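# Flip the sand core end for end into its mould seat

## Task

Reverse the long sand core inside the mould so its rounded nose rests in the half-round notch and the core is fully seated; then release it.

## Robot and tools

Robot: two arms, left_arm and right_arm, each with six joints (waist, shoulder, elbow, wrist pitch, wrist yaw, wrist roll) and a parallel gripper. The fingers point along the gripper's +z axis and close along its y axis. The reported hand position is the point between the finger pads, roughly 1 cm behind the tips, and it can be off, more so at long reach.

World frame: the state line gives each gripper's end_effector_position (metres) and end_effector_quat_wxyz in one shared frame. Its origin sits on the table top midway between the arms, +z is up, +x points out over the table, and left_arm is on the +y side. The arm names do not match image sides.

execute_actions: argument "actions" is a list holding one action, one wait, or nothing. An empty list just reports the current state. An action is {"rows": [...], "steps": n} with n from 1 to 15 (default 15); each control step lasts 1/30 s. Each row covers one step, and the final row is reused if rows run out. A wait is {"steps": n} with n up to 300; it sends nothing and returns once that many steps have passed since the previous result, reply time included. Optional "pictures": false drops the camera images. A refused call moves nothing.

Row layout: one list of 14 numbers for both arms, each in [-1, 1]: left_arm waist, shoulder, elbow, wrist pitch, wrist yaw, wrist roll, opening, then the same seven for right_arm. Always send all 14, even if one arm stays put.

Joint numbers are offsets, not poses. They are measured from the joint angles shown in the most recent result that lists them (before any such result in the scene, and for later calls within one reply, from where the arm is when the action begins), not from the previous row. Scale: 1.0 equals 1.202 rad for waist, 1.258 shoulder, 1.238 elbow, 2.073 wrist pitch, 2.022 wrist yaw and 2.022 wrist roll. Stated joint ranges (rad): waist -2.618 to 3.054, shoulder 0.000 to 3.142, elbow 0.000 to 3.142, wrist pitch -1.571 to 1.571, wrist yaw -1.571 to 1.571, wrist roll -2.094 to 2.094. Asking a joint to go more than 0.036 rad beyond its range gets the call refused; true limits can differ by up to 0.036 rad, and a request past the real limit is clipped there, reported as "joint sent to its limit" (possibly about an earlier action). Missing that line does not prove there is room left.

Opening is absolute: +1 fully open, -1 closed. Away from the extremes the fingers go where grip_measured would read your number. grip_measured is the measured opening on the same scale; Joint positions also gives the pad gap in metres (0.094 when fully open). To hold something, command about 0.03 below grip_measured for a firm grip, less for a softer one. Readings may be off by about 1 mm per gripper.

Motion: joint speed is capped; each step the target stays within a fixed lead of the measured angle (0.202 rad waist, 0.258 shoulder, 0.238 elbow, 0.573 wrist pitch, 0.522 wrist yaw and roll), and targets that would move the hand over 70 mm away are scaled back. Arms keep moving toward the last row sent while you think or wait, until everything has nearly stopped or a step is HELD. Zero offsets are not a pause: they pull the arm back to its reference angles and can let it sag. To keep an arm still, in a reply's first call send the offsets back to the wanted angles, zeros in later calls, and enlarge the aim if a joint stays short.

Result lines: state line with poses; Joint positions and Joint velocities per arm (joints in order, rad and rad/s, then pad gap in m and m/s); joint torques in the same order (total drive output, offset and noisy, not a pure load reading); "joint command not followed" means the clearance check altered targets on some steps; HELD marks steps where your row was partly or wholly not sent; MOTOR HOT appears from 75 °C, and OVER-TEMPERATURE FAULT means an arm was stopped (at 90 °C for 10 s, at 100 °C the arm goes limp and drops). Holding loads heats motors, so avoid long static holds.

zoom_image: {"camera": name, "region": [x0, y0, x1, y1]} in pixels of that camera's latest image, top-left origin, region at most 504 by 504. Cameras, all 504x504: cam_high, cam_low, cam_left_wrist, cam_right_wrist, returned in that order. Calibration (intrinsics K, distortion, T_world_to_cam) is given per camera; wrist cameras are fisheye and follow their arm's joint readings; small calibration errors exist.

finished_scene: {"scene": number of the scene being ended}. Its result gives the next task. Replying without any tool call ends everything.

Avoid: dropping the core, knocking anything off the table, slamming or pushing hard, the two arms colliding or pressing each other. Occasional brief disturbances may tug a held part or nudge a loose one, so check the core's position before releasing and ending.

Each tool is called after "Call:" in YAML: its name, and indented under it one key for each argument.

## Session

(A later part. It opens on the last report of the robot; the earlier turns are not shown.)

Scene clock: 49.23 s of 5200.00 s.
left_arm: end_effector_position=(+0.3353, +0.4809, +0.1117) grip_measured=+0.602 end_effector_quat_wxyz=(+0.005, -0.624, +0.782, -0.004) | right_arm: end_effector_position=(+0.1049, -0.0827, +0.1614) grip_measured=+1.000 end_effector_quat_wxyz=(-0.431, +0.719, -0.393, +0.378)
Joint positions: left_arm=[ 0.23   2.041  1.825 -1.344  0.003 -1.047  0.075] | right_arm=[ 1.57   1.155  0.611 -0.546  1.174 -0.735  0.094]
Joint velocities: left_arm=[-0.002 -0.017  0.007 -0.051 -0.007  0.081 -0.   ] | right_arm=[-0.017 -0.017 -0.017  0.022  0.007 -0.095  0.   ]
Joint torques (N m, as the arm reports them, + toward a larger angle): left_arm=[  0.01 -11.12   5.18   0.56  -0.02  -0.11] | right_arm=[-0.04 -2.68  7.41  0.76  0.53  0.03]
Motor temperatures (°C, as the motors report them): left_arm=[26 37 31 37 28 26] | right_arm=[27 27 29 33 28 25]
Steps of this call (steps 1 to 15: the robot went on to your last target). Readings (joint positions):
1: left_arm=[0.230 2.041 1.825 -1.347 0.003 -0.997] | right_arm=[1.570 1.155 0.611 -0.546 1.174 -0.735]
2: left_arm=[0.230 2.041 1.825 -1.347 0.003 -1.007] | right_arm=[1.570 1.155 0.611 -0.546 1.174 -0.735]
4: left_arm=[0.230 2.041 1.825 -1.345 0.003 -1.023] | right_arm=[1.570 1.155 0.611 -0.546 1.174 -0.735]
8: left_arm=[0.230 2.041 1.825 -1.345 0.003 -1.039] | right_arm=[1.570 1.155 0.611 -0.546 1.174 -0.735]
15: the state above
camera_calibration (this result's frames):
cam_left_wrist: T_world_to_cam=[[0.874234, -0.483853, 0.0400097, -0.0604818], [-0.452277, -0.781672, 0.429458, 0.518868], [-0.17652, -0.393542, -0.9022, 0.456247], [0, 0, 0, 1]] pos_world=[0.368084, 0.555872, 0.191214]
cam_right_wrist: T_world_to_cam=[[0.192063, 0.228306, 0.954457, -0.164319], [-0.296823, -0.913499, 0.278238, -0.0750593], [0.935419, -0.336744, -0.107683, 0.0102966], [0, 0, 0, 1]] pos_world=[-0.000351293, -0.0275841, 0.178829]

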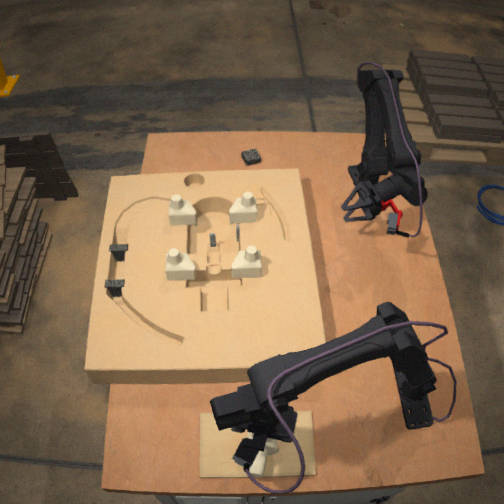

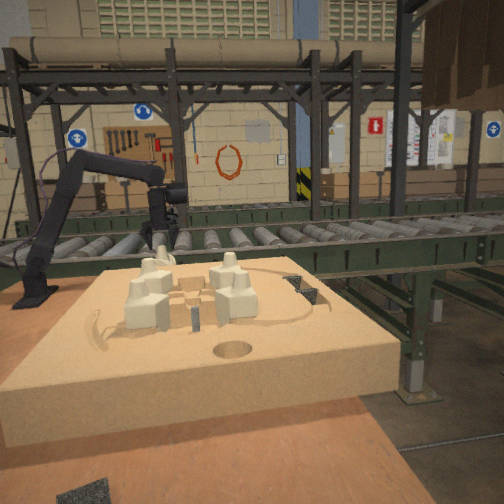

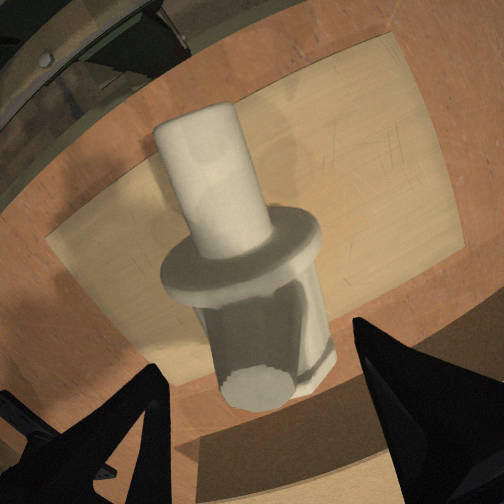

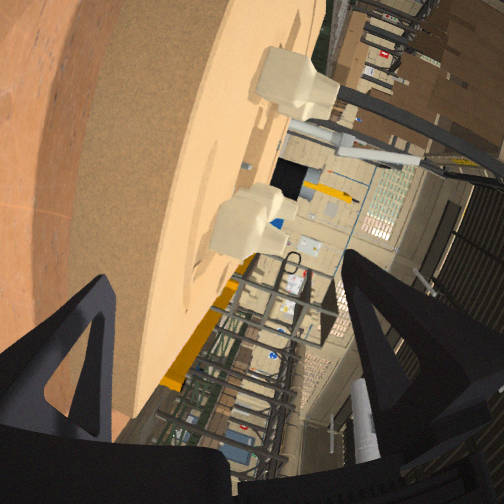

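Call:
execute_actions:
  actions:
    - {"rows":[[0,-0.01,-0.055,0.033,0,0,0.3,0,0,0,0,0,0,1]]}
  pictures: false

Call:
execute_actions:
  actions:
    - {"rows":[[0,-0.01,0,0,0,0,0,0,0,0,0,0,0,1],[0,-0.01,0,0,0,0,-0.2,0,0,0,0,0,0,1],[0,-0.01,0,0,0,0,-0.36,0,0,0,0,0,0,1]],"steps":10}
  pictures: false

Call:
execute_actions:
  actions:
    - {"rows":[[0,-0.06,0.09,-0.03,0,0,-0.36,0,0,0,0,0,0,1]],"steps":12}
  pictures: false

Call:
execute_actions:
  actions:
    - {"rows":[[0,-0.05,0.035,0,0,0.05,-0.36,0,0,0,0,0,0,1],[-0.02,-0.05,0.035,0,0,0.1,-0.36,0,0,0,0,0,0,1],[-0.045,-0.05,0.035,0,0,1,-0.36,0,0,0,0,0,0,1]]}
  pictures: false

Call:
execute_actions:
  actions:
    - {"rows":[[0,-0.05,0.035,0,0,0.43,-0.36,0,0,0,0,0,0,1]]}
  pictures: false

Call:
execute_actions:
  actions:
    - {"steps":12}

Scene clock: 52.20 s of 5200.00 s.
left_arm: end_effector_position=(+0.3328, +0.4798, +0.0964) grip_measured=+0.302 end_effector_quat_wxyz=(+0.000, -0.624, +0.781, -0.003) | right_arm: end_effector_position=(+0.1047, -0.0825, +0.1609) grip_measured=+1.000 end_effector_quat_wxyz=(-0.430, +0.720, -0.392, +0.378)
Joint positions: left_arm=[ 0.23   2.039  1.762 -1.291  0.005 -1.05   0.061] | right_arm=[ 1.57   1.155  0.611 -0.546  1.171 -0.738  0.094]
Joint velocities: left_arm=[ 0.002  0.002  0.007 -0.051 -0.022 -0.037 -0.   ] | right_arm=[ 0.012  0.017 -0.017  0.007  0.007  0.007  0.   ]
Joint torques (N m, as the arm reports them, + toward a larger angle): left_arm=[ -0.03 -10.88   5.24   0.5   -0.02  -0.02] | right_arm=[-0.02 -2.66  7.41  0.77  0.54  0.01]
Motor temperatures (°C, as the motors report them): left_arm=[26 36 30 36 28 26] | right_arm=[27 27 29 33 28 25]
Steps of this call (steps 1 to 15: the robot went on to your last target; steps 16 to 74: nothing new was sent; steps 75 to 89: all 15 steps of this action). Readings (joint positions):
75: left_arm=[0.230 2.040 1.816 -1.334 0.003 -1.050] | right_arm=[1.570 1.155 0.611 -0.546 1.173 -0.735]
76: left_arm=[0.230 2.037 1.801 -1.321 0.003 -1.050] | right_arm=[1.570 1.155 0.611 -0.546 1.173 -0.736]
78: left_arm=[0.230 2.038 1.776 -1.309 0.004 -1.050] | right_arm=[1.570 1.155 0.611 -0.546 1.172 -0.737]
82: left_arm=[0.230 2.039 1.762 -1.303 0.005 -1.050] | right_arm=[1.570 1.155 0.611 -0.546 1.171 -0.738]
89: the state above

Scene clock: 52.53 s of 5200.00 s.
left_arm: end_effector_position=(+0.3342, +0.4795, +0.0964) grip_measured=-0.258 end_effector_quat_wxyz=(+0.002, -0.625, +0.781, -0.006) | right_arm: end_effector_position=(+0.1045, -0.0823, +0.1605) grip_measured=+1.000 end_effector_quat_wxyz=(-0.429, +0.722, -0.391, +0.377)
Joint positions: left_arm=[ 0.23   2.039  1.762 -1.286  0.009 -1.05   0.035] | right_arm=[ 1.57   1.155  0.611 -0.546  1.168 -0.741  0.094]
Joint velocities: left_arm=[ 0.007  0.017 -0.002 -0.007  0.022  0.022  0.   ] | right_arm=[-0.012 -0.002  0.012  0.022  0.007  0.11   0.   ]
Joint torques (N m, as the arm reports them, + toward a larger angle): left_arm=[ -0.01 -11.11   5.65   0.4   -0.04  -0.02] | right_arm=[-0.04 -2.67  7.41  0.77  0.54  0.01]
Motor temperatures (°C, as the motors report them): left_arm=[26 36 30 36 28 26] | right_arm=[27 27 29 33 28 25]
Steps of this call (steps 1 to 10: all 10 steps of this action). Readings (joint positions):
1: left_arm=[0.230 2.039 1.762 -1.291 0.006 -1.050] | right_arm=[1.570 1.155 0.611 -0.546 1.170 -0.738]
2: left_arm=[0.230 2.039 1.762 -1.291 0.006 -1.050] | right_arm=[1.570 1.155 0.611 -0.546 1.170 -0.739]
4: left_arm=[0.230 2.039 1.762 -1.286 0.009 -1.050] | right_arm=[1.570 1.155 0.611 -0.546 1.169 -0.740]
8: left_arm=[0.230 2.039 1.762 -1.286 0.009 -1.050] | right_arm=[1.570 1.155 0.611 -0.546 1.168 -0.741]
10: the state above

Scene clock: 52.93 s of 5200.00 s.
left_arm: end_effector_position=(+0.3391, +0.4806, +0.1242) grip_measured=-0.258 end_effector_quat_wxyz=(+0.023, -0.624, +0.781, -0.015) | right_arm: end_effector_position=(+0.1042, -0.0821, +0.1601) grip_measured=+1.000 end_effector_quat_wxyz=(-0.428, +0.723, -0.389, +0.377)
Joint positions: left_arm=[ 0.23   2.013  1.832 -1.337  0.011 -1.05   0.035] | right_arm=[ 1.57   1.155  0.611 -0.546  1.165 -0.745  0.094]
Joint velocities: left_arm=[ 0.002 -0.002 -0.007 -0.183 -0.022 -0.037 -0.001] | right_arm=[-0.017 -0.002 -0.002  0.037  0.007  0.007  0.   ]
Joint torques (N m, as the arm reports them, + toward a larger angle): left_arm=[ -0.05 -13.59   9.29   0.54  -0.03  -0.03] | right_arm=[-0.03 -2.68  7.4   0.77  0.53  0.02]
Motor temperatures (°C, as the motors report them): left_arm=[26 36 30 36 28 26] | right_arm=[27 27 29 33 28 25]
Steps of this call (steps 1 to 12: all 12 steps of this action). Readings (joint positions):
1: left_arm=[0.230 2.038 1.772 -1.294 0.010 -1.050] | right_arm=[1.570 1.155 0.611 -0.546 1.168 -0.742]
2: left_arm=[0.230 2.040 1.785 -1.308 0.010 -1.050] | right_arm=[1.570 1.155 0.611 -0.546 1.167 -0.742]
4: left_arm=[0.230 2.035 1.811 -1.326 0.011 -1.050] | right_arm=[1.570 1.155 0.611 -0.546 1.166 -0.743]
8: left_arm=[0.230 2.015 1.831 -1.329 0.011 -1.050] | right_arm=[1.570 1.155 0.611 -0.546 1.165 -0.744]
12: the state above

Scene clock: 53.43 s of 5200.00 s.
left_arm: end_effector_position=(+0.3438, +0.4571, +0.1242) grip_measured=-0.258 end_effector_quat_wxyz=(+0.025, -0.002, +1.000, -0.002) | right_arm: end_effector_position=(+0.1040, -0.0820, +0.1597) grip_measured=+1.000 end_effector_quat_wxyz=(-0.427, +0.725, -0.388, +0.376)
Joint positions: left_arm=[ 0.172  2.013  1.832 -1.344  0.015  0.237  0.035] | right_arm=[ 1.57   1.155  0.611 -0.546  1.162 -0.748  0.094]
Joint velocities: left_arm=[-0.012 -0.012  0.012 -0.037 -0.007  2.85   0.   ] | right_arm=[-0.002  0.002  0.002  0.051 -0.007 -0.007  0.   ]
Joint torques (N m, as the arm reports them, + toward a larger angle): left_arm=[  0.35 -14.44   9.47   0.55  -0.04  -0.06] | right_arm=[-0.05 -2.7   7.4   0.78  0.52  0.03]
Motor temperatures (°C, as the motors report them): left_arm=[26 36 30 36 28 26] | right_arm=[27 27 29 33 28 25]
Steps of this call (steps 1 to 15: all 15 steps of this action). Readings (joint positions):
1: left_arm=[0.230 2.013 1.832 -1.339 0.012 -1.038] | right_arm=[1.570 1.155 0.611 -0.546 1.165 -0.745]
2: left_arm=[0.229 2.013 1.832 -1.341 0.012 -1.009] | right_arm=[1.570 1.155 0.611 -0.546 1.164 -0.746]
4: left_arm=[0.218 2.013 1.832 -1.343 0.006 -0.833] | right_arm=[1.570 1.155 0.611 -0.546 1.164 -0.746]
8: left_arm=[0.181 2.013 1.832 -1.343 0.011 -0.445] | right_arm=[1.570 1.155 0.611 -0.546 1.163 -0.747]
15: the state above

Scene clock: 53.93 s of 5200.00 s.
left_arm: end_effector_position=(+0.3436, +0.4573, +0.1242) grip_measured=-0.258 end_effector_quat_wxyz=(+0.023, +0.398, +0.917, +0.008) | right_arm: end_effector_position=(+0.1038, -0.0818, +0.1592) grip_measured=+1.000 end_effector_quat_wxyz=(-0.426, +0.726, -0.387, +0.376)
Joint positions: left_arm=[ 0.172  2.013  1.832 -1.344  0.014  1.059  0.035] | right_arm=[ 1.57   1.155  0.611 -0.546  1.159 -0.751  0.094]
Joint velocities: left_arm=[-0.002  0.002 -0.002 -0.007  0.051  0.271  0.001] | right_arm=[-0.007 -0.022 -0.007  0.095 -0.066 -0.081  0.   ]
Joint torques (N m, as the arm reports them, + toward a larger angle): left_arm=[  0.   -14.52   9.5    0.52   0.02   0.04] | right_arm=[-0.04 -2.68  7.41  0.77  0.52  0.03]
Motor temperatures (°C, as the motors report them): left_arm=[26 36 31 35 28 26] | right_arm=[27 27 29 33 28 25]
Steps of this call (steps 1 to 15: all 15 steps of this action). Readings (joint positions):
1: left_arm=[0.172 2.013 1.832 -1.344 0.015 0.334] | right_arm=[1.570 1.155 0.611 -0.546 1.162 -0.748]
2: left_arm=[0.172 2.013 1.832 -1.344 0.015 0.431] | right_arm=[1.570 1.155 0.611 -0.546 1.161 -0.749]
4: left_arm=[0.172 2.013 1.832 -1.344 0.015 0.625] | right_arm=[1.570 1.155 0.611 -0.546 1.161 -0.750]
8: left_arm=[0.172 2.013 1.832 -1.344 0.015 0.906] | right_arm=[1.570 1.155 0.611 -0.546 1.160 -0.751]
15: the state above

Scene clock: 54.33 s of 5200.00 s.
left_arm: end_effector_position=(+0.3436, +0.4574, +0.1242) grip_measured=-0.258 end_effector_quat_wxyz=(+0.023, +0.415, +0.910, +0.009) | right_arm: end_effector_position=(+0.1038, -0.0818, +0.1592) grip_measured=+1.000 end_effector_quat_wxyz=(-0.426, +0.726, -0.387, +0.376)
Joint positions: left_arm=[ 0.172  2.013  1.832 -1.344  0.014  1.096  0.035] | right_arm=[ 1.57   1.155  0.611 -0.546  1.159 -0.751  0.094]
Joint velocities: left_arm=[ 0.007 -0.002 -0.007  0.066 -0.037  0.022 -0.001] | right_arm=[-0.012 -0.007 -0.022  0.007 -0.081  0.022  0.   ]
Joint torques (N m, as the arm reports them, + toward a larger angle): left_arm=[  0.   -14.53   9.42   0.51   0.02   0.03] | right_arm=[-0.03 -2.68  7.41  0.77  0.52  0.02]
Motor temperatures (°C, as the motors report them): left_arm=[26 36 31 35 28 26] | right_arm=[27 27 29 33 28 25]
Steps of this call (steps 1 to 12: the robot went on to your last target). Readings (joint positions):
1: left_arm=[0.172 2.013 1.832 -1.344 0.014 1.067] | right_arm=[1.570 1.155 0.611 -0.546 1.159 -0.751]
2: left_arm=[0.172 2.013 1.832 -1.344 0.014 1.074] | right_arm=[1.570 1.155 0.611 -0.546 1.159 -0.751]
4: left_arm=[0.172 2.013 1.832 -1.344 0.014 1.083] | right_arm=[1.570 1.155 0.611 -0.546 1.159 -0.751]
8: left_arm=[0.172 2.013 1.832 -1.344 0.014 1.092] | right_arm=[1.570 1.155 0.611 -0.546 1.159 -0.751]
12: the state above
camera_calibration (this result's frames):
cam_left_wrist: T_world_to_cam=[[-0.907243, -0.420402, -0.0131264, 0.510118], [-0.387546, 0.823396, 0.414519, -0.255646], [-0.163456, 0.381157, -0.909946, 0.101858], [0, 0, 0, 1]] pos_world=[0.380375, 0.386129, 0.205351]
cam_right_wrist: T_world_to_cam=[[0.195958, 0.246723, 0.949067, -0.160334], [-0.283281, -0.912324, 0.295662, -0.0780616], [0.938803, -0.32679, -0.108886, 0.0121368], [0, 0, 0, 1]] pos_world=[-0.00208858, -0.0276931, 0.176569]

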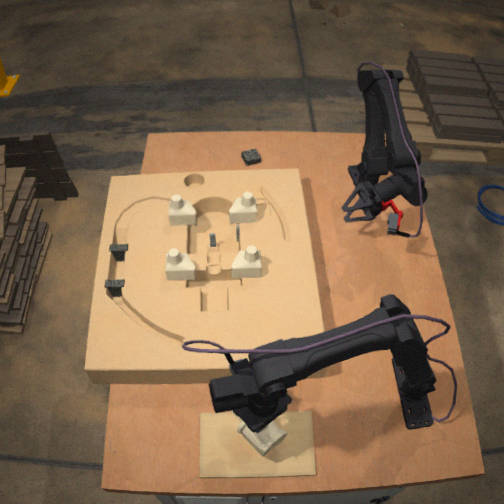

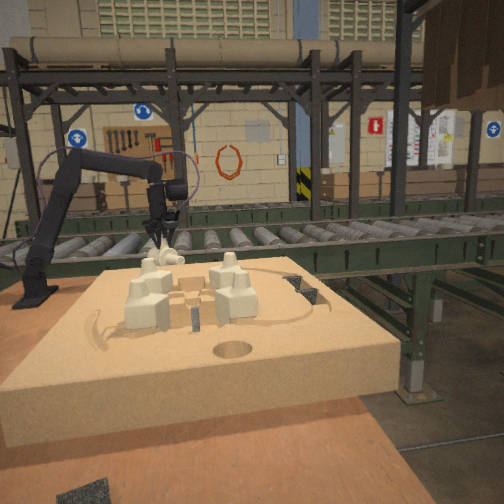

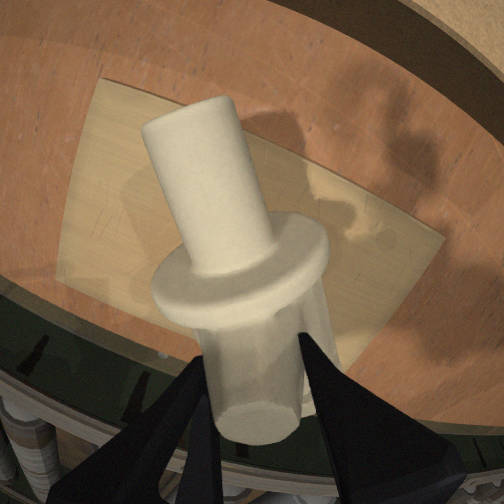

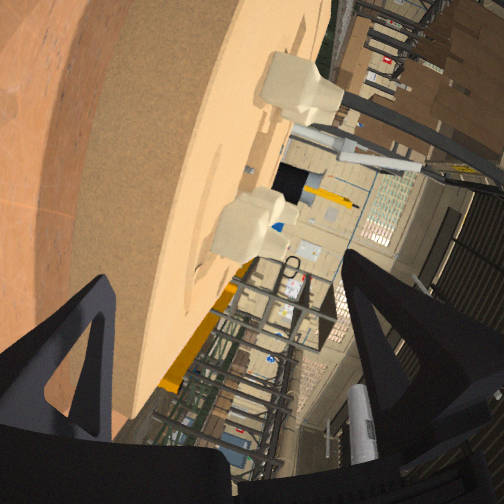

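Call:
execute_actions:
  actions: []

Scene clock: 57.50 s of 5200.00 s.
left_arm: end_effector_position=(+0.3436, +0.4574, +0.1242) grip_measured=-0.258 end_effector_quat_wxyz=(+0.022, +0.416, +0.909, +0.009) | right_arm: end_effector_position=(+0.1038, -0.0818, +0.1592) grip_measured=+1.000 end_effector_quat_wxyz=(-0.426, +0.726, -0.387, +0.376)
Joint positions: left_arm=[ 0.172  2.013  1.832 -1.344  0.014  1.099  0.035] | right_arm=[ 1.57   1.155  0.611 -0.546  1.159 -0.751  0.094]
Joint velocities: left_arm=[-0.007 -0.002 -0.012 -0.022 -0.022  0.022  0.001] | right_arm=[-0.012  0.017 -0.007 -0.022 -0.007 -0.051  0.   ]
Joint torques (N m, as the arm reports them, + toward a larger angle): left_arm=[  0.03 -14.51   9.49   0.51   0.02   0.05] | right_arm=[-0.04 -2.69  7.42  0.77  0.53  0.02]
Motor temperatures (°C, as the motors report them): left_arm=[26 37 31 35 28 26] | right_arm=[27 27 29 33 28 25]
Steps of this call (steps 1 to 30: the robot went on to your last target; steps 31 to 90: nothing new was sent; then 0.17 s passed at rest). Readings (joint positions):
1: left_arm=[0.172 2.013 1.832 -1.344 0.014 1.096] | right_arm=[1.570 1.155 0.611 -0.546 1.159 -0.751]
2: left_arm=[0.172 2.013 1.832 -1.344 0.014 1.097] | right_arm=[1.570 1.155 0.611 -0.546 1.159 -0.751]
4: left_arm=[0.172 2.013 1.832 -1.344 0.014 1.098] | right_arm=[1.570 1.155 0.611 -0.546 1.159 -0.751]
8: left_arm=[0.172 2.013 1.832 -1.344 0.014 1.098] | right_arm=[1.570 1.155 0.611 -0.546 1.159 -0.751]
90: the state above
All arms were judged still, so your last target was given up. Only a new action makes them travel on or press farther. Fingers that are still opening or closing keep moving.
camera_calibration (this result's frames):
cam_left_wrist: T_world_to_cam=[[-0.908361, -0.417979, -0.0131861, 0.509401], [-0.385351, 0.824374, 0.414623, -0.256861], [-0.162434, 0.381709, -0.909898, 0.101248], [0, 0, 0, 1]] pos_world=[0.380185, 0.386021, 0.205342]
cam_right_wrist: T_world_to_cam=[[0.195958, 0.246723, 0.949067, -0.160334], [-0.283281, -0.912324, 0.295662, -0.0780616], [0.938803, -0.32679, -0.108886, 0.0121368], [0, 0, 0, 1]] pos_world=[-0.00208858, -0.0276931, 0.176569]

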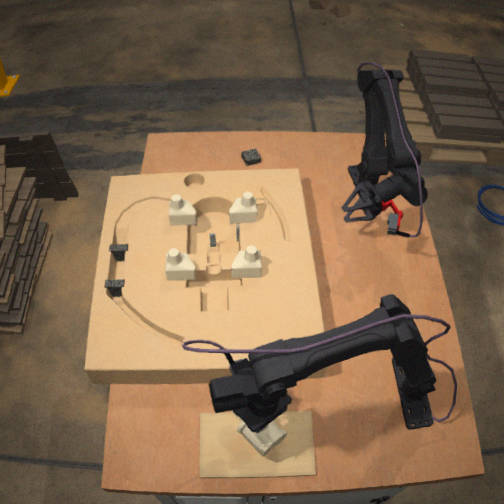

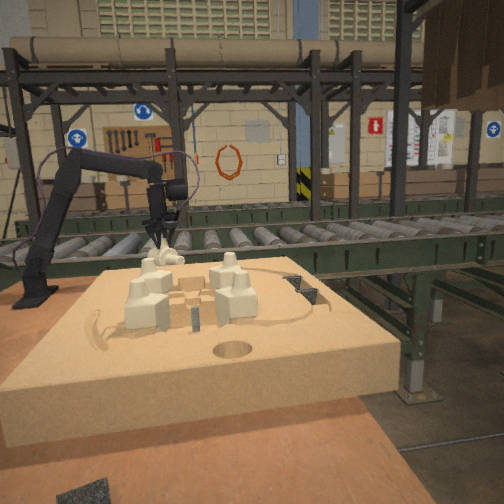

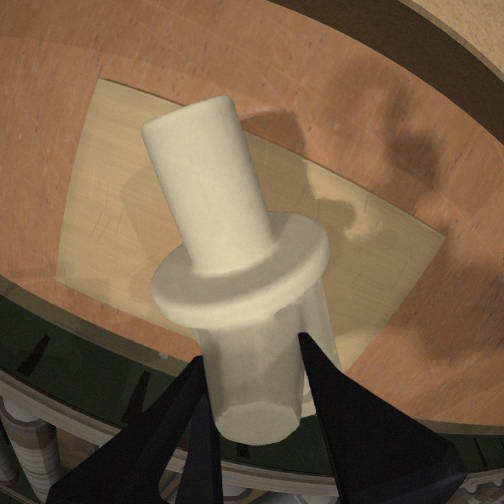

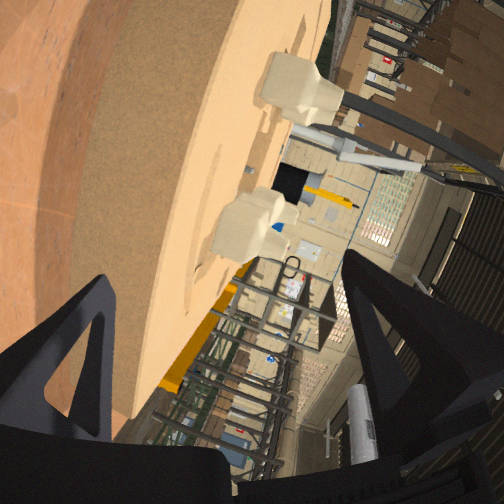

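Call:
execute_actions:
  actions:
    - {"rows":[[0,-0.04,0.02,0.03,0,0,-0.36,0,0,0,0,0,0,1],[0,-0.035,0.01,0.03,0,0,-0.36,0,0,0,0,0,0,1],[0,-0.03,0,0.03,0,0,-0.36,0,0,0,0,0,0,1],[0,-0.025,-0.01,0.03,0,0,-0.36,0,0,0,0,0,0,1],[0,-0.02,-0.02,0.03,0,0,-0.36,0,0,0,0,0,0,1],[0,-0.015,-0.03,0.03,0,0,-0.36,0,0,0,0,0,0,1],[0,-0.01,-0.035,0.03,0,0,-0.36,0,0,0,0,0,0,1],[0,-0.005,-0.04,0.03,0,0,-0.36,0,0,0,0,0,0,1],[0,0,-0.045,0.03,0,0,-0.36,0,0,0,0,0,0,1],[0,0.005,-0.05,0.03,0,0,-0.36,0,0,0,0,0,0,1]]}
  pictures: false

Call:
execute_actions:
  actions:
    - {"rows":[[0,-0.015,0,0.01,0,0,1,0,0,0,0,0,0,1]]}
  pictures: false

Call:
execute_actions:
  actions:
    - {"rows":[[0,-0.03,0.07,-0.025,0,-0.545,1,0,0,0,0,0,0,1]]}
  pictures: false

Call:
execute_actions:
  actions:
    - {"steps":20}

Scene clock: 59.97 s of 5200.00 s.
left_arm: end_effector_position=(+0.3394, +0.4576, +0.0964) grip_measured=-0.260 end_effector_quat_wxyz=(+0.003, +0.416, +0.909, -0.002) | right_arm: end_effector_position=(+0.1035, -0.0816, +0.1588) grip_measured=+1.000 end_effector_quat_wxyz=(-0.425, +0.728, -0.386, +0.375)
Joint positions: left_arm=[ 0.172  2.042  1.766 -1.294  0.007  1.098  0.035] | right_arm=[ 1.57   1.155  0.611 -0.546  1.156 -0.755  0.094]
Joint velocities: left_arm=[-0.002  0.017 -0.017 -0.007 -0.022 -0.081  0.   ] | right_arm=[ 0.002 -0.012  0.002 -0.125 -0.037  0.051  0.   ]
Joint torques (N m, as the arm reports them, + toward a larger angle): left_arm=[  0.05 -11.75   5.94   0.53   0.07  -0.03] | right_arm=[-0.02 -2.68  7.4   0.77  0.52  0.03]
Motor temperatures (°C, as the motors report them): left_arm=[26 37 31 34 28 26] | right_arm=[27 27 29 33 28 25]
Steps of this call (steps 1 to 59: nothing new was sent; steps 60 to 74: all 15 steps of this action). Readings (joint positions):
60: left_arm=[0.172 2.013 1.832 -1.342 0.014 1.099] | right_arm=[1.570 1.155 0.611 -0.546 1.159 -0.752]
61: left_arm=[0.172 2.013 1.832 -1.338 0.013 1.099] | right_arm=[1.570 1.155 0.611 -0.546 1.158 -0.753]
63: left_arm=[0.172 2.013 1.827 -1.324 0.013 1.099] | right_arm=[1.570 1.155 0.611 -0.546 1.157 -0.753]
67: left_arm=[0.172 2.017 1.794 -1.296 0.013 1.099] | right_arm=[1.570 1.155 0.611 -0.546 1.157 -0.754]
74: the state above

Scene clock: 60.47 s of 5200.00 s.
left_arm: end_effector_position=(+0.3419, +0.4588, +0.0964) grip_measured=+1.000 end_effector_quat_wxyz=(+0.006, +0.416, +0.909, +0.002) | right_arm: end_effector_position=(+0.1033, -0.0814, +0.1584) grip_measured=+1.000 end_effector_quat_wxyz=(-0.424, +0.729, -0.384, +0.375)
Joint positions: left_arm=[ 0.172  2.042  1.766 -1.283  0.003  1.098  0.094] | right_arm=[ 1.57   1.155  0.611 -0.546  1.154 -0.758  0.094]
Joint velocities: left_arm=[ 0.027 -0.007 -0.002 -0.051 -0.022  0.022  0.   ] | right_arm=[ 0.017 -0.012 -0.007 -0.037  0.037 -0.037  0.   ]
Joint torques (N m, as the arm reports them, + toward a larger angle): left_arm=[ -0.01 -11.53   5.67   0.52   0.03  -0.02] | right_arm=[-0.03 -2.69  7.4   0.77  0.52  0.01]
Motor temperatures (°C, as the motors report them): left_arm=[26 37 31 34 28 26] | right_arm=[27 27 29 33 28 25]
Steps of this call (steps 1 to 15: all 15 steps of this action). Readings (joint positions):
1: left_arm=[0.172 2.042 1.766 -1.294 0.006 1.098] | right_arm=[1.570 1.155 0.611 -0.546 1.156 -0.755]
2: left_arm=[0.172 2.042 1.766 -1.292 0.006 1.098] | right_arm=[1.570 1.155 0.611 -0.546 1.156 -0.756]
4: left_arm=[0.172 2.042 1.766 -1.288 0.005 1.098] | right_arm=[1.570 1.155 0.611 -0.546 1.155 -0.757]
8: left_arm=[0.172 2.042 1.766 -1.285 0.004 1.098] | right_arm=[1.570 1.155 0.611 -0.546 1.154 -0.758]
15: the state above

Scene clock: 60.97 s of 5200.00 s.
left_arm: end_effector_position=(+0.3467, +0.4603, +0.1190) grip_measured=+1.000 end_effector_quat_wxyz=(+0.024, -0.082, +0.996, +0.003) | right_arm: end_effector_position=(+0.1031, -0.0812, +0.1580) grip_measured=+1.000 end_effector_quat_wxyz=(-0.423, +0.731, -0.383, +0.375)
Joint positions: left_arm=[ 0.172  2.025  1.829 -1.326  0.002  0.077  0.094] | right_arm=[ 1.57   1.155  0.611 -0.546  1.151 -0.761  0.094]
Joint velocities: left_arm=[-0.012 -0.007 -0.017 -0.037  0.037 -0.462  0.   ] | right_arm=[-0.012 -0.002 -0.007  0.007  0.051 -0.022  0.   ]
Joint torques (N m, as the arm reports them, + toward a larger angle): left_arm=[ -0.05 -11.52   7.83   0.47   0.02  -0.08] | right_arm=[-0.03 -2.69  7.41  0.77  0.53  0.01]
Motor temperatures (°C, as the motors report them): left_arm=[26 37 31 34 28 26] | right_arm=[27 27 29 33 28 25]
Steps of this call (steps 1 to 15: all 15 steps of this action). Readings (joint positions):
1: left_arm=[0.172 2.042 1.774 -1.293 0.003 1.031] | right_arm=[1.570 1.155 0.611 -0.546 1.153 -0.759]
2: left_arm=[0.172 2.043 1.787 -1.303 0.003 0.932] | right_arm=[1.570 1.155 0.611 -0.546 1.153 -0.759]
4: left_arm=[0.172 2.039 1.813 -1.311 0.002 0.737] | right_arm=[1.570 1.155 0.611 -0.546 1.152 -0.760]
8: left_arm=[0.172 2.025 1.829 -1.315 0.002 0.359] | right_arm=[1.570 1.155 0.611 -0.546 1.151 -0.761]
15: the state above

Scene clock: 61.63 s of 5200.00 s.
left_arm: end_effector_position=(+0.3458, +0.4601, +0.1189) grip_measured=+1.000 end_effector_quat_wxyz=(+0.023, -0.117, +0.993, +0.002) | right_arm: end_effector_position=(+0.1030, -0.0812, +0.1580) grip_measured=+1.000 end_effector_quat_wxyz=(-0.423, +0.731, -0.383, +0.375)
Joint positions: left_arm=[ 0.172  2.025  1.829 -1.33   0.002  0.005  0.094] | right_arm=[ 1.57   1.155  0.611 -0.546  1.151 -0.762  0.094]
Joint velocities: left_arm=[-0.002 -0.007  0.007  0.007  0.007  0.022  0.   ] | right_arm=[ 0.012 -0.007 -0.002 -0.007 -0.022 -0.051  0.   ]
Joint torques (N m, as the arm reports them, + toward a larger angle): left_arm=[  0.02 -11.52   7.84   0.47   0.01  -0.11] | right_arm=[-0.02 -2.68  7.41  0.77  0.51  0.02]
Motor temperatures (°C, as the motors report them): left_arm=[26 37 31 34 28 26] | right_arm=[27 27 29 33 28 25]
Steps of this call (steps 1 to 20: the robot went on to your last target). Readings (joint positions):
1: left_arm=[0.172 2.025 1.829 -1.327 0.002 0.063] | right_arm=[1.570 1.155 0.611 -0.546 1.151 -0.761]
2: left_arm=[0.172 2.025 1.829 -1.327 0.002 0.051] | right_arm=[1.570 1.155 0.611 -0.546 1.151 -0.762]
4: left_arm=[0.172 2.025 1.829 -1.328 0.002 0.034] | right_arm=[1.570 1.155 0.611 -0.546 1.151 -0.762]
8: left_arm=[0.172 2.025 1.829 -1.329 0.002 0.016] | right_arm=[1.570 1.155 0.611 -0.546 1.151 -0.762]
20: the state above
camera_calibration (this result's frames):
cam_left_wrist: T_world_to_cam=[[-0.0468145, -0.998725, 0.0188624, 0.477884], [-0.917435, 0.0504581, 0.394673, 0.286322], [-0.395122, 0.00117136, -0.918628, 0.352384], [0, 0, 0, 1]] pos_world=[0.424288, 0.462415, 0.201692]
cam_right_wrist: T_world_to_cam=[[0.198064, 0.257941, 0.945641, -0.157889], [-0.274925, -0.911409, 0.306186, -0.079837], [0.940844, -0.320625, -0.109603, 0.0132674], [0, 0, 0, 1]] pos_world=[-0.00315959, -0.0277841, 0.175206]

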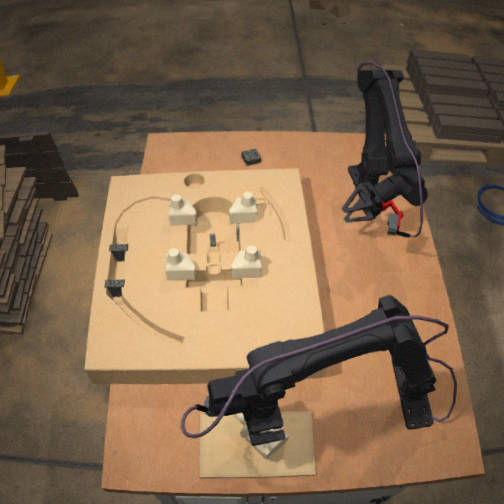

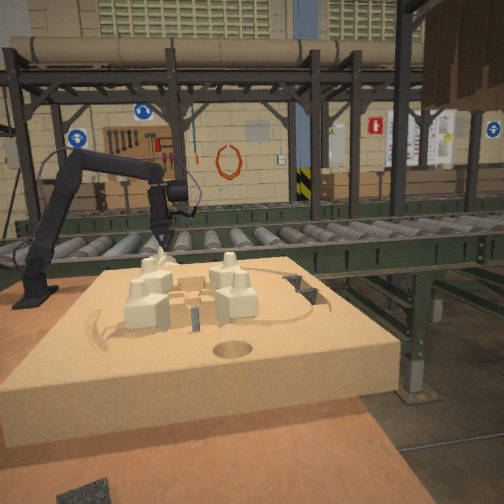

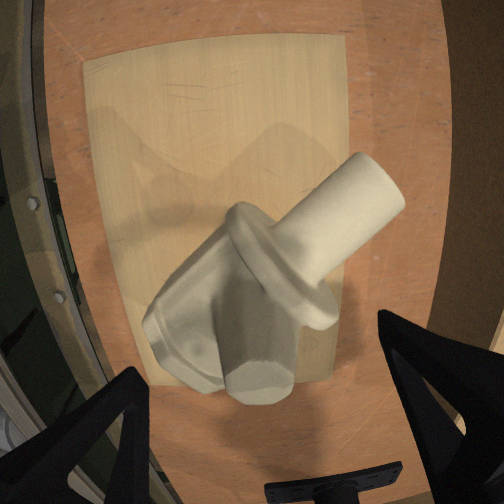

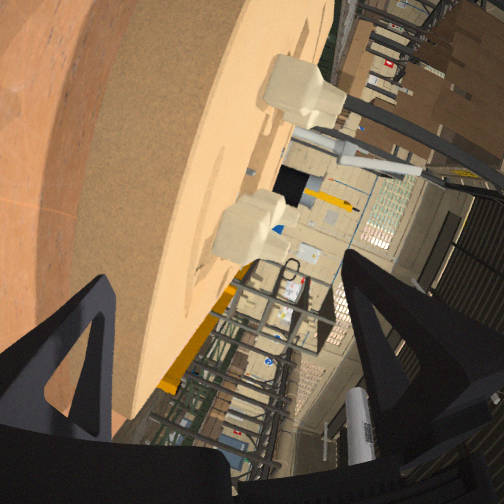

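Call:
execute_actions:
  actions:
    - {"rows":[[0,-0.04,-0.03,0.04,0,0,1,0,0,0,0,0,0,1],[0,-0.07,-0.07,0.07,0,0,1,0,0,0,0,0,0,1],[0,-0.09,-0.11,0.1,0,0,1,0,0,0,0,0,0,1],[0,-0.12,-0.15,0.13,0,0,1,0,0,0,0,0,0,1],[0,-0.14,-0.19,0.16,0,0,1,0,0,0,0,0,0,1],[0,-0.17,-0.23,0.19,0,0,1,0,0,0,0,0,0,1],[0,-0.19,-0.27,0.22,0,0,1,0,0,0,0,0,0,1],[0,-0.22,-0.31,0.25,0,0,1,0,0,0,0,0,0,1],[0,-0.24,-0.35,0.28,0,0,0.7,0,0,0,0,0,0,1],[0,-0.27,-0.39,0.31,0,0,0.7,0,0,0,0,0,0,1],[0,-0.29,-0.43,0.34,0,0,0.4,0,0,0,0,0,0,1],[0,-0.31,-0.47,0.37,0,0,0.4,0,0,0,0,0,0,1],[0,-0.33,-0.51,0.39,0,0,0.4,0,0,0,0,0,0,1],[0,-0.345,-0.55,0.41,0,0,0.4,0,0,0,0,0,0,1],[0,-0.353,-0.59,0.415,0,0,0.4,0,0,0,0,0,0,1]]}
  pictures: false

Call:
execute_actions:
  actions:
    - {"steps":25}

Scene clock: 64.43 s of 5200.00 s.
left_arm: end_effector_position=(+0.3433, +0.4595, +0.1144) grip_measured=+0.403 end_effector_quat_wxyz=(+0.234, -0.114, +0.965, +0.028) | right_arm: end_effector_position=(+0.1028, -0.0810, +0.1576) grip_measured=+1.000 end_effector_quat_wxyz=(-0.422, +0.732, -0.382, +0.374)
Joint positions: left_arm=[ 0.172  1.626  1.198 -0.667  0.002  0.005  0.066] | right_arm=[ 1.57   1.155  0.611 -0.546  1.148 -0.765  0.094]
Joint velocities: left_arm=[ 0.002 -0.676 -1.341  1.502  0.007  0.022 -0.003] | right_arm=[-0.007 -0.007  0.002  0.051  0.095  0.095  0.   ]
Joint torques (N m, as the arm reports them, + toward a larger angle): left_arm=[ 0.01 -7.42  4.87  0.91 -0.01 -0.01] | right_arm=[-0.03 -2.69  7.41  0.77  0.52  0.  ]
Motor temperatures (°C, as the motors report them): left_arm=[26 36 31 33 28 26] | right_arm=[27 27 29 33 28 25]
Steps of this call (steps 1 to 15: the robot went on to your last target; steps 16 to 69: nothing new was sent; steps 70 to 84: all 15 steps of this action). Readings (joint positions):
70: left_arm=[0.172 2.022 1.824 -1.322 0.002 0.005] | right_arm=[1.570 1.155 0.611 -0.546 1.150 -0.762]
71: left_arm=[0.172 2.011 1.805 -1.297 0.002 0.005] | right_arm=[1.570 1.155 0.611 -0.546 1.150 -0.763]
73: left_arm=[0.172 1.968 1.729 -1.224 0.002 0.005] | right_arm=[1.570 1.155 0.611 -0.546 1.149 -0.764]
77: left_arm=[0.172 1.841 1.535 -1.048 0.002 0.005] | right_arm=[1.570 1.155 0.611 -0.546 1.148 -0.764]
84: the state above

Scene clock: 65.27 s of 5200.00 s.
left_arm: end_effector_position=(+0.3537, +0.4620, +0.1091) grip_measured=+0.402 end_effector_quat_wxyz=(+0.283, -0.113, +0.952, +0.034) | right_arm: end_effector_position=(+0.1028, -0.0810, +0.1576) grip_measured=+1.000 end_effector_quat_wxyz=(-0.422, +0.732, -0.382, +0.374)
Joint positions: left_arm=[ 0.172  1.6    1.098 -0.491  0.002  0.005  0.066] | right_arm=[ 1.57   1.155  0.611 -0.546  1.148 -0.765  0.094]
Joint velocities: left_arm=[-0.002 -0.007 -0.007  0.051 -0.022 -0.037 -0.   ] | right_arm=[ 0.002  0.012 -0.002 -0.007  0.037  0.037  0.   ]
Joint torques (N m, as the arm reports them, + toward a larger angle): left_arm=[ 0.03 -8.38  6.39  1.44  0.   -0.01] | right_arm=[-0.04 -2.68  7.42  0.77  0.52  0.02]
Motor temperatures (°C, as the motors report them): left_arm=[26 36 31 33 28 26] | right_arm=[27 27 29 33 28 25]
Steps of this call (steps 1 to 25: the robot went on to your last target). Readings (joint positions):
1: left_arm=[0.172 1.608 1.159 -0.630 0.002 0.005] | right_arm=[1.570 1.155 0.611 -0.546 1.148 -0.765]
2: left_arm=[0.172 1.600 1.132 -0.608 0.002 0.005] | right_arm=[1.570 1.155 0.611 -0.546 1.148 -0.765]
4: left_arm=[0.172 1.600 1.105 -0.577 0.002 0.005] | right_arm=[1.570 1.155 0.611 -0.546 1.148 -0.765]
8: left_arm=[0.172 1.600 1.098 -0.531 0.002 0.005] | right_arm=[1.570 1.155 0.611 -0.546 1.148 -0.765]
25: the state above
camera_calibration (this result's frames):
cam_left_wrist: T_world_to_cam=[[-0.0173254, -0.991706, -0.127354, 0.482661], [-0.993845, 0.0310197, -0.106347, 0.388019], [0.109415, 0.124727, -0.98614, 0.118354], [0, 0, 0, 1]] pos_world=[0.381044, 0.451859, 0.219447]
cam_right_wrist: T_world_to_cam=[[0.198553, 0.261613, 0.944529, -0.157102], [-0.272295, -0.911052, 0.309581, -0.0804044], [0.941505, -0.318659, -0.109656, 0.0135895], [0, 0, 0, 1]] pos_world=[-0.00349538, -0.0278222, 0.174769]

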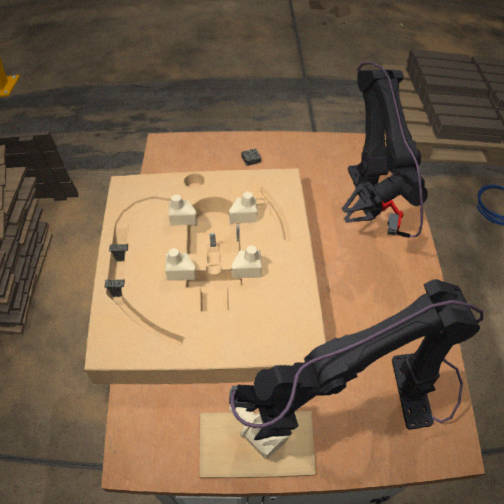

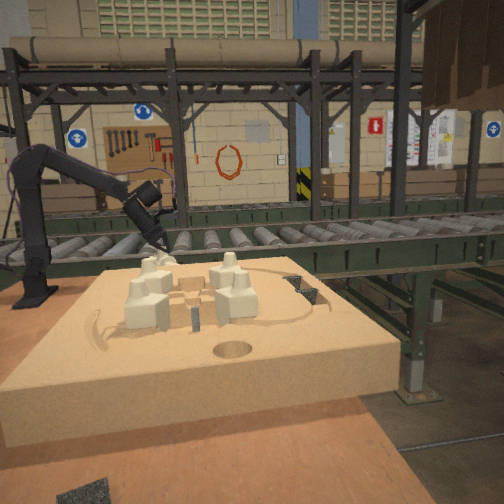

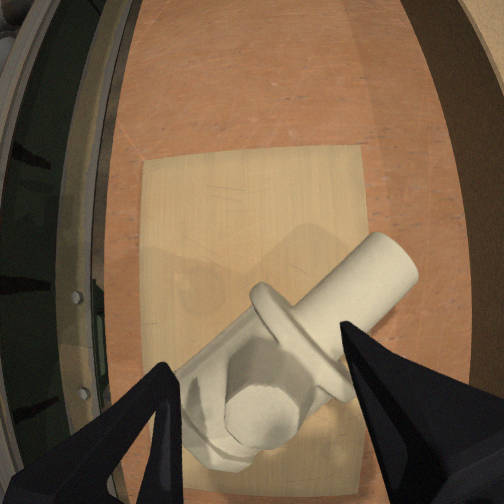

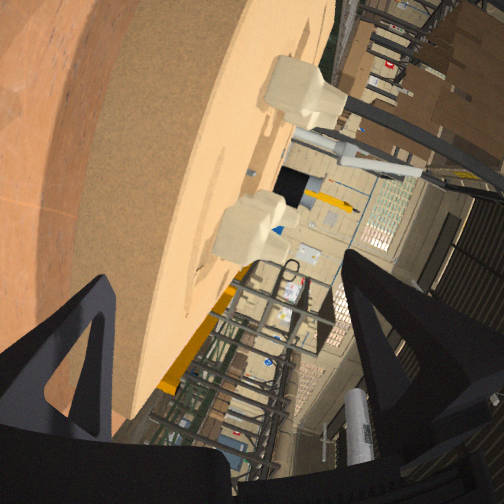

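Call:
execute_actions:
  actions:
    - {"rows":[[0,0.018,0,0.015,0,0,0.1,0,0,0,0,0,0,1],[0,0.018,0,0.015,0,0,0.1,0,0,0,0,0,0,1],[0,0.018,0,0.015,0,0,0.1,0,0,0,0,0,0,1],[0,0.018,0,0.015,0,0,0.1,0,0,0,0,0,0,1],[0,0.018,0,0.015,0,0,0.1,0,0,0,0,0,0,1],[0,0.018,0,0.015,0,0,0.1,0,0,0,0,0,0,1],[0,0.018,0,0.015,0,0,-0.1,0,0,0,0,0,0,1],[0,0.018,0,0.015,0,0,-0.2,0,0,0,0,0,0,1],[0,0.018,0,0.015,0,0,-0.4,0,0,0,0,0,0,1]]}

Scene clock: 66.93 s of 5200.00 s.
left_arm: end_effector_position=(+0.3552, +0.4622, +0.1016) grip_measured=-0.358 end_effector_quat_wxyz=(+0.276, -0.113, +0.954, +0.033) | right_arm: end_effector_position=(+0.1026, -0.0809, +0.1572) grip_measured=+1.000 end_effector_quat_wxyz=(-0.421, +0.734, -0.381, +0.374)
Joint positions: left_arm=[ 0.172  1.622  1.098 -0.483  0.003  0.005  0.03 ] | right_arm=[ 1.57   1.155  0.611 -0.546  1.145 -0.769  0.094]
Joint velocities: left_arm=[ 0.007 -0.007  0.007  0.022  0.051  0.022 -0.   ] | right_arm=[-0.007  0.002 -0.002  0.051 -0.066  0.007  0.   ]
Joint torques (N m, as the arm reports them, + toward a larger angle): left_arm=[-0.01 -7.11  6.37  1.42 -0.01 -0.03] | right_arm=[-0.03 -2.69  7.41  0.77  0.52  0.02]
Motor temperatures (°C, as the motors report them): left_arm=[26 36 31 33 28 26] | right_arm=[27 27 29 33 28 25]
Steps of this call (steps 1 to 15: the robot went on to your last target; steps 16 to 35: nothing new was sent; steps 36 to 50: all 15 steps of this action). Readings (joint positions):
36: left_arm=[0.172 1.601 1.098 -0.490 0.002 0.005] | right_arm=[1.570 1.155 0.611 -0.546 1.148 -0.766]
37: left_arm=[0.172 1.604 1.098 -0.487 0.002 0.005] | right_arm=[1.570 1.155 0.611 -0.546 1.147 -0.766]
39: left_arm=[0.172 1.612 1.098 -0.483 0.002 0.005] | right_arm=[1.570 1.155 0.611 -0.546 1.146 -0.767]
43: left_arm=[0.172 1.622 1.098 -0.483 0.002 0.005] | right_arm=[1.570 1.155 0.611 -0.546 1.146 -0.768]
50: the state above
camera_calibration (this result's frames):
cam_left_wrist: T_world_to_cam=[[-0.0195793, -0.992221, -0.122936, 0.482482], [-0.995135, 0.0312143, -0.0934427, 0.387797], [0.0965532, 0.120508, -0.988006, 0.11743], [0, 0, 0, 1]] pos_world=[0.384019, 0.452473, 0.211573]
cam_right_wrist: T_world_to_cam=[[0.199026, 0.26528, 0.943406, -0.156313], [-0.269656, -0.91068, 0.312966, -0.0809671], [0.942165, -0.316684, -0.109715, 0.0139141], [0, 0, 0, 1]] pos_world=[-0.00383228, -0.027862, 0.174333]

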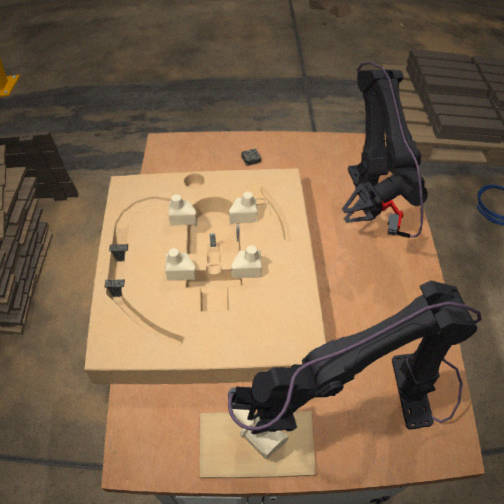

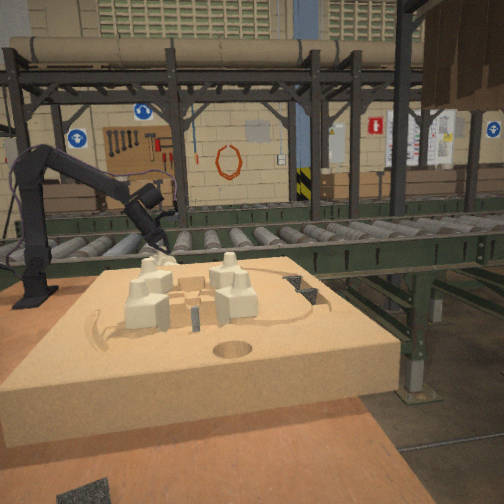

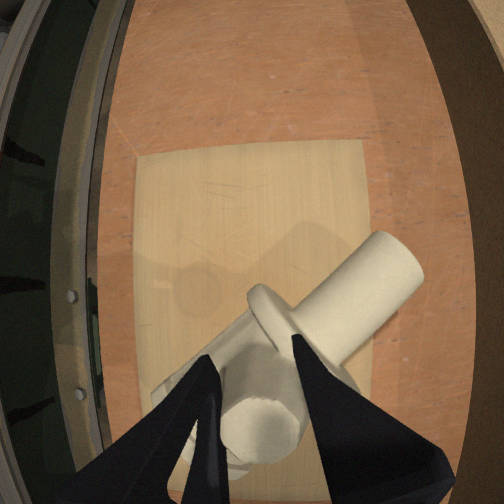

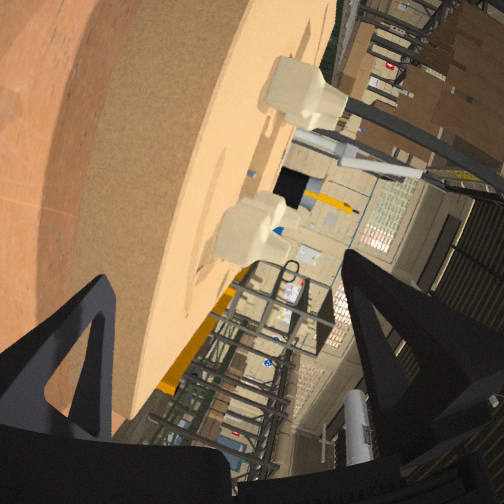

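Too shallow; regrip lower and nearer.

Call:
execute_actions:
  actions:
    - {"rows":[[0,0,0,0.01,0,0,0,0,0,0,0,0,0,1],[0,0,0,0.01,0,0,0,0,0,0,0,0,0,1],[0,0,0,0.01,0,0,0,0,0,0,0,0,0,1],[0,-0.01,-0.03,0.02,0,0,0,0,0,0,0,0,0,1],[0,-0.01,-0.03,0.02,0,0,0,0,0,0,0,0,0,1],[0,-0.01,-0.03,0.02,0,0,0,0,0,0,0,0,0,1],[0,-0.01,-0.03,0.02,0,0,0,0,0,0,0,0,0,1],[0,-0.01,-0.03,0.02,0,0,0,0,0,0,0,0,0,1],[0,-0.01,-0.03,0.02,0,0,0,0,0,0,0,0,0,1],[0,-0.01,-0.03,0.02,0,0,-0.2,0,0,0,0,0,0,1],[0,-0.01,-0.03,0.02,0,0,-0.4,0,0,0,0,0,0,1]]}

Scene clock: 69.20 s of 5200.00 s.
left_arm: end_effector_position=(+0.3589, +0.4589, +0.0996) grip_measured=-0.338 end_effector_quat_wxyz=(+0.291, -0.112, +0.950, +0.024) | right_arm: end_effector_position=(+0.1024, -0.0807, +0.1568) grip_measured=+1.000 end_effector_quat_wxyz=(-0.420, +0.735, -0.379, +0.374)
Joint positions: left_arm=[ 0.17   1.618  1.07  -0.432  0.021 -0.003  0.031] | right_arm=[ 1.57   1.155  0.611 -0.546  1.143 -0.772  0.094]
Joint velocities: left_arm=[-0.007  0.007 -0.017 -0.051 -0.037 -0.051  0.   ] | right_arm=[-0.002  0.002 -0.002 -0.037  0.037 -0.007  0.   ]
Joint torques (N m, as the arm reports them, + toward a larger angle): left_arm=[ 0.21 -7.66  5.49  1.21 -0.18  0.04] | right_arm=[-0.04 -2.67  7.41  0.77  0.52  0.02]
Motor temperatures (°C, as the motors report them): left_arm=[26 35 31 34 28 26] | right_arm=[27 27 29 33 28 25]
Steps of this call (steps 1 to 15: the robot went on to your last target; steps 16 to 53: nothing new was sent; steps 54 to 68: all 15 steps of this action). Readings (joint positions):
54: left_arm=[0.172 1.622 1.098 -0.483 0.003 0.005] | right_arm=[1.570 1.155 0.611 -0.546 1.145 -0.769]
55: left_arm=[0.172 1.622 1.098 -0.482 0.003 0.005] | right_arm=[1.570 1.155 0.611 -0.546 1.144 -0.770]
57: left_arm=[0.172 1.622 1.094 -0.476 0.003 0.005] | right_arm=[1.570 1.155 0.611 -0.546 1.144 -0.771]
61: left_arm=[0.172 1.622 1.073 -0.460 0.006 0.005] | right_arm=[1.570 1.155 0.611 -0.546 1.143 -0.771]
68: the state above
camera_calibration (this result's frames):
cam_left_wrist: T_world_to_cam=[[-0.0217654, -0.993546, -0.111326, 0.479305], [-0.991583, 0.0356682, -0.12446, 0.391128], [0.127628, 0.10768, -0.985959, 0.110079], [0, 0, 0, 1]] pos_world=[0.384219, 0.450407, 0.210573]
cam_right_wrist: T_world_to_cam=[[0.199642, 0.268602, 0.942335, -0.155577], [-0.267096, -0.910361, 0.316075, -0.0814799], [0.942763, -0.314796, -0.110003, 0.0142744], [0, 0, 0, 1]] pos_world=[-0.00416068, -0.0278943, 0.173929]

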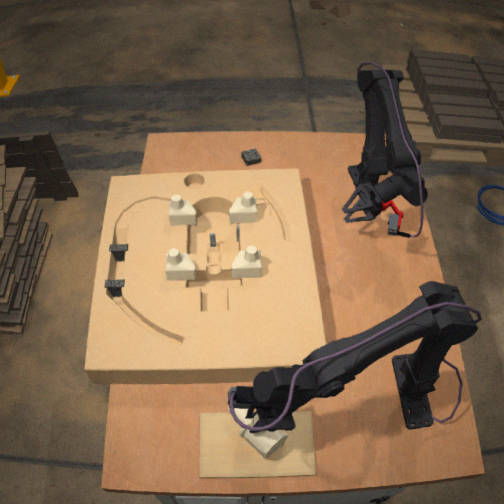

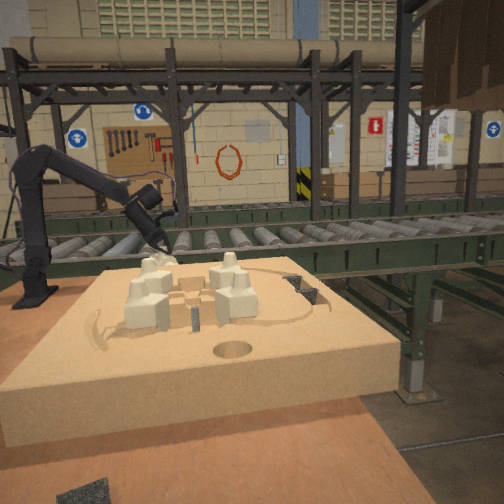

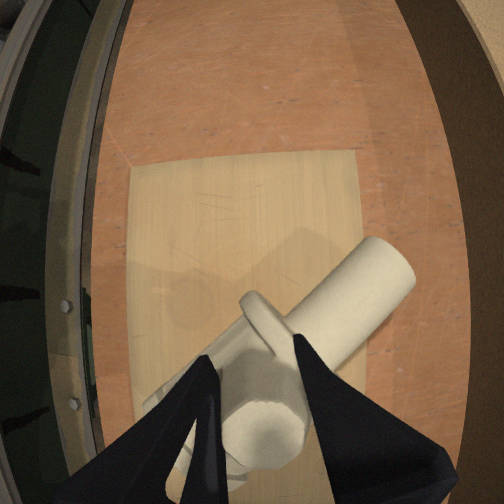

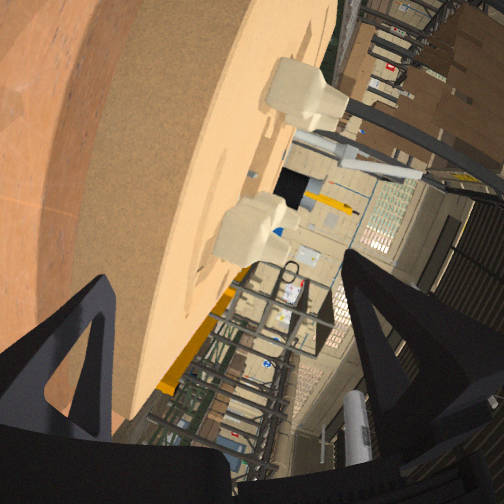

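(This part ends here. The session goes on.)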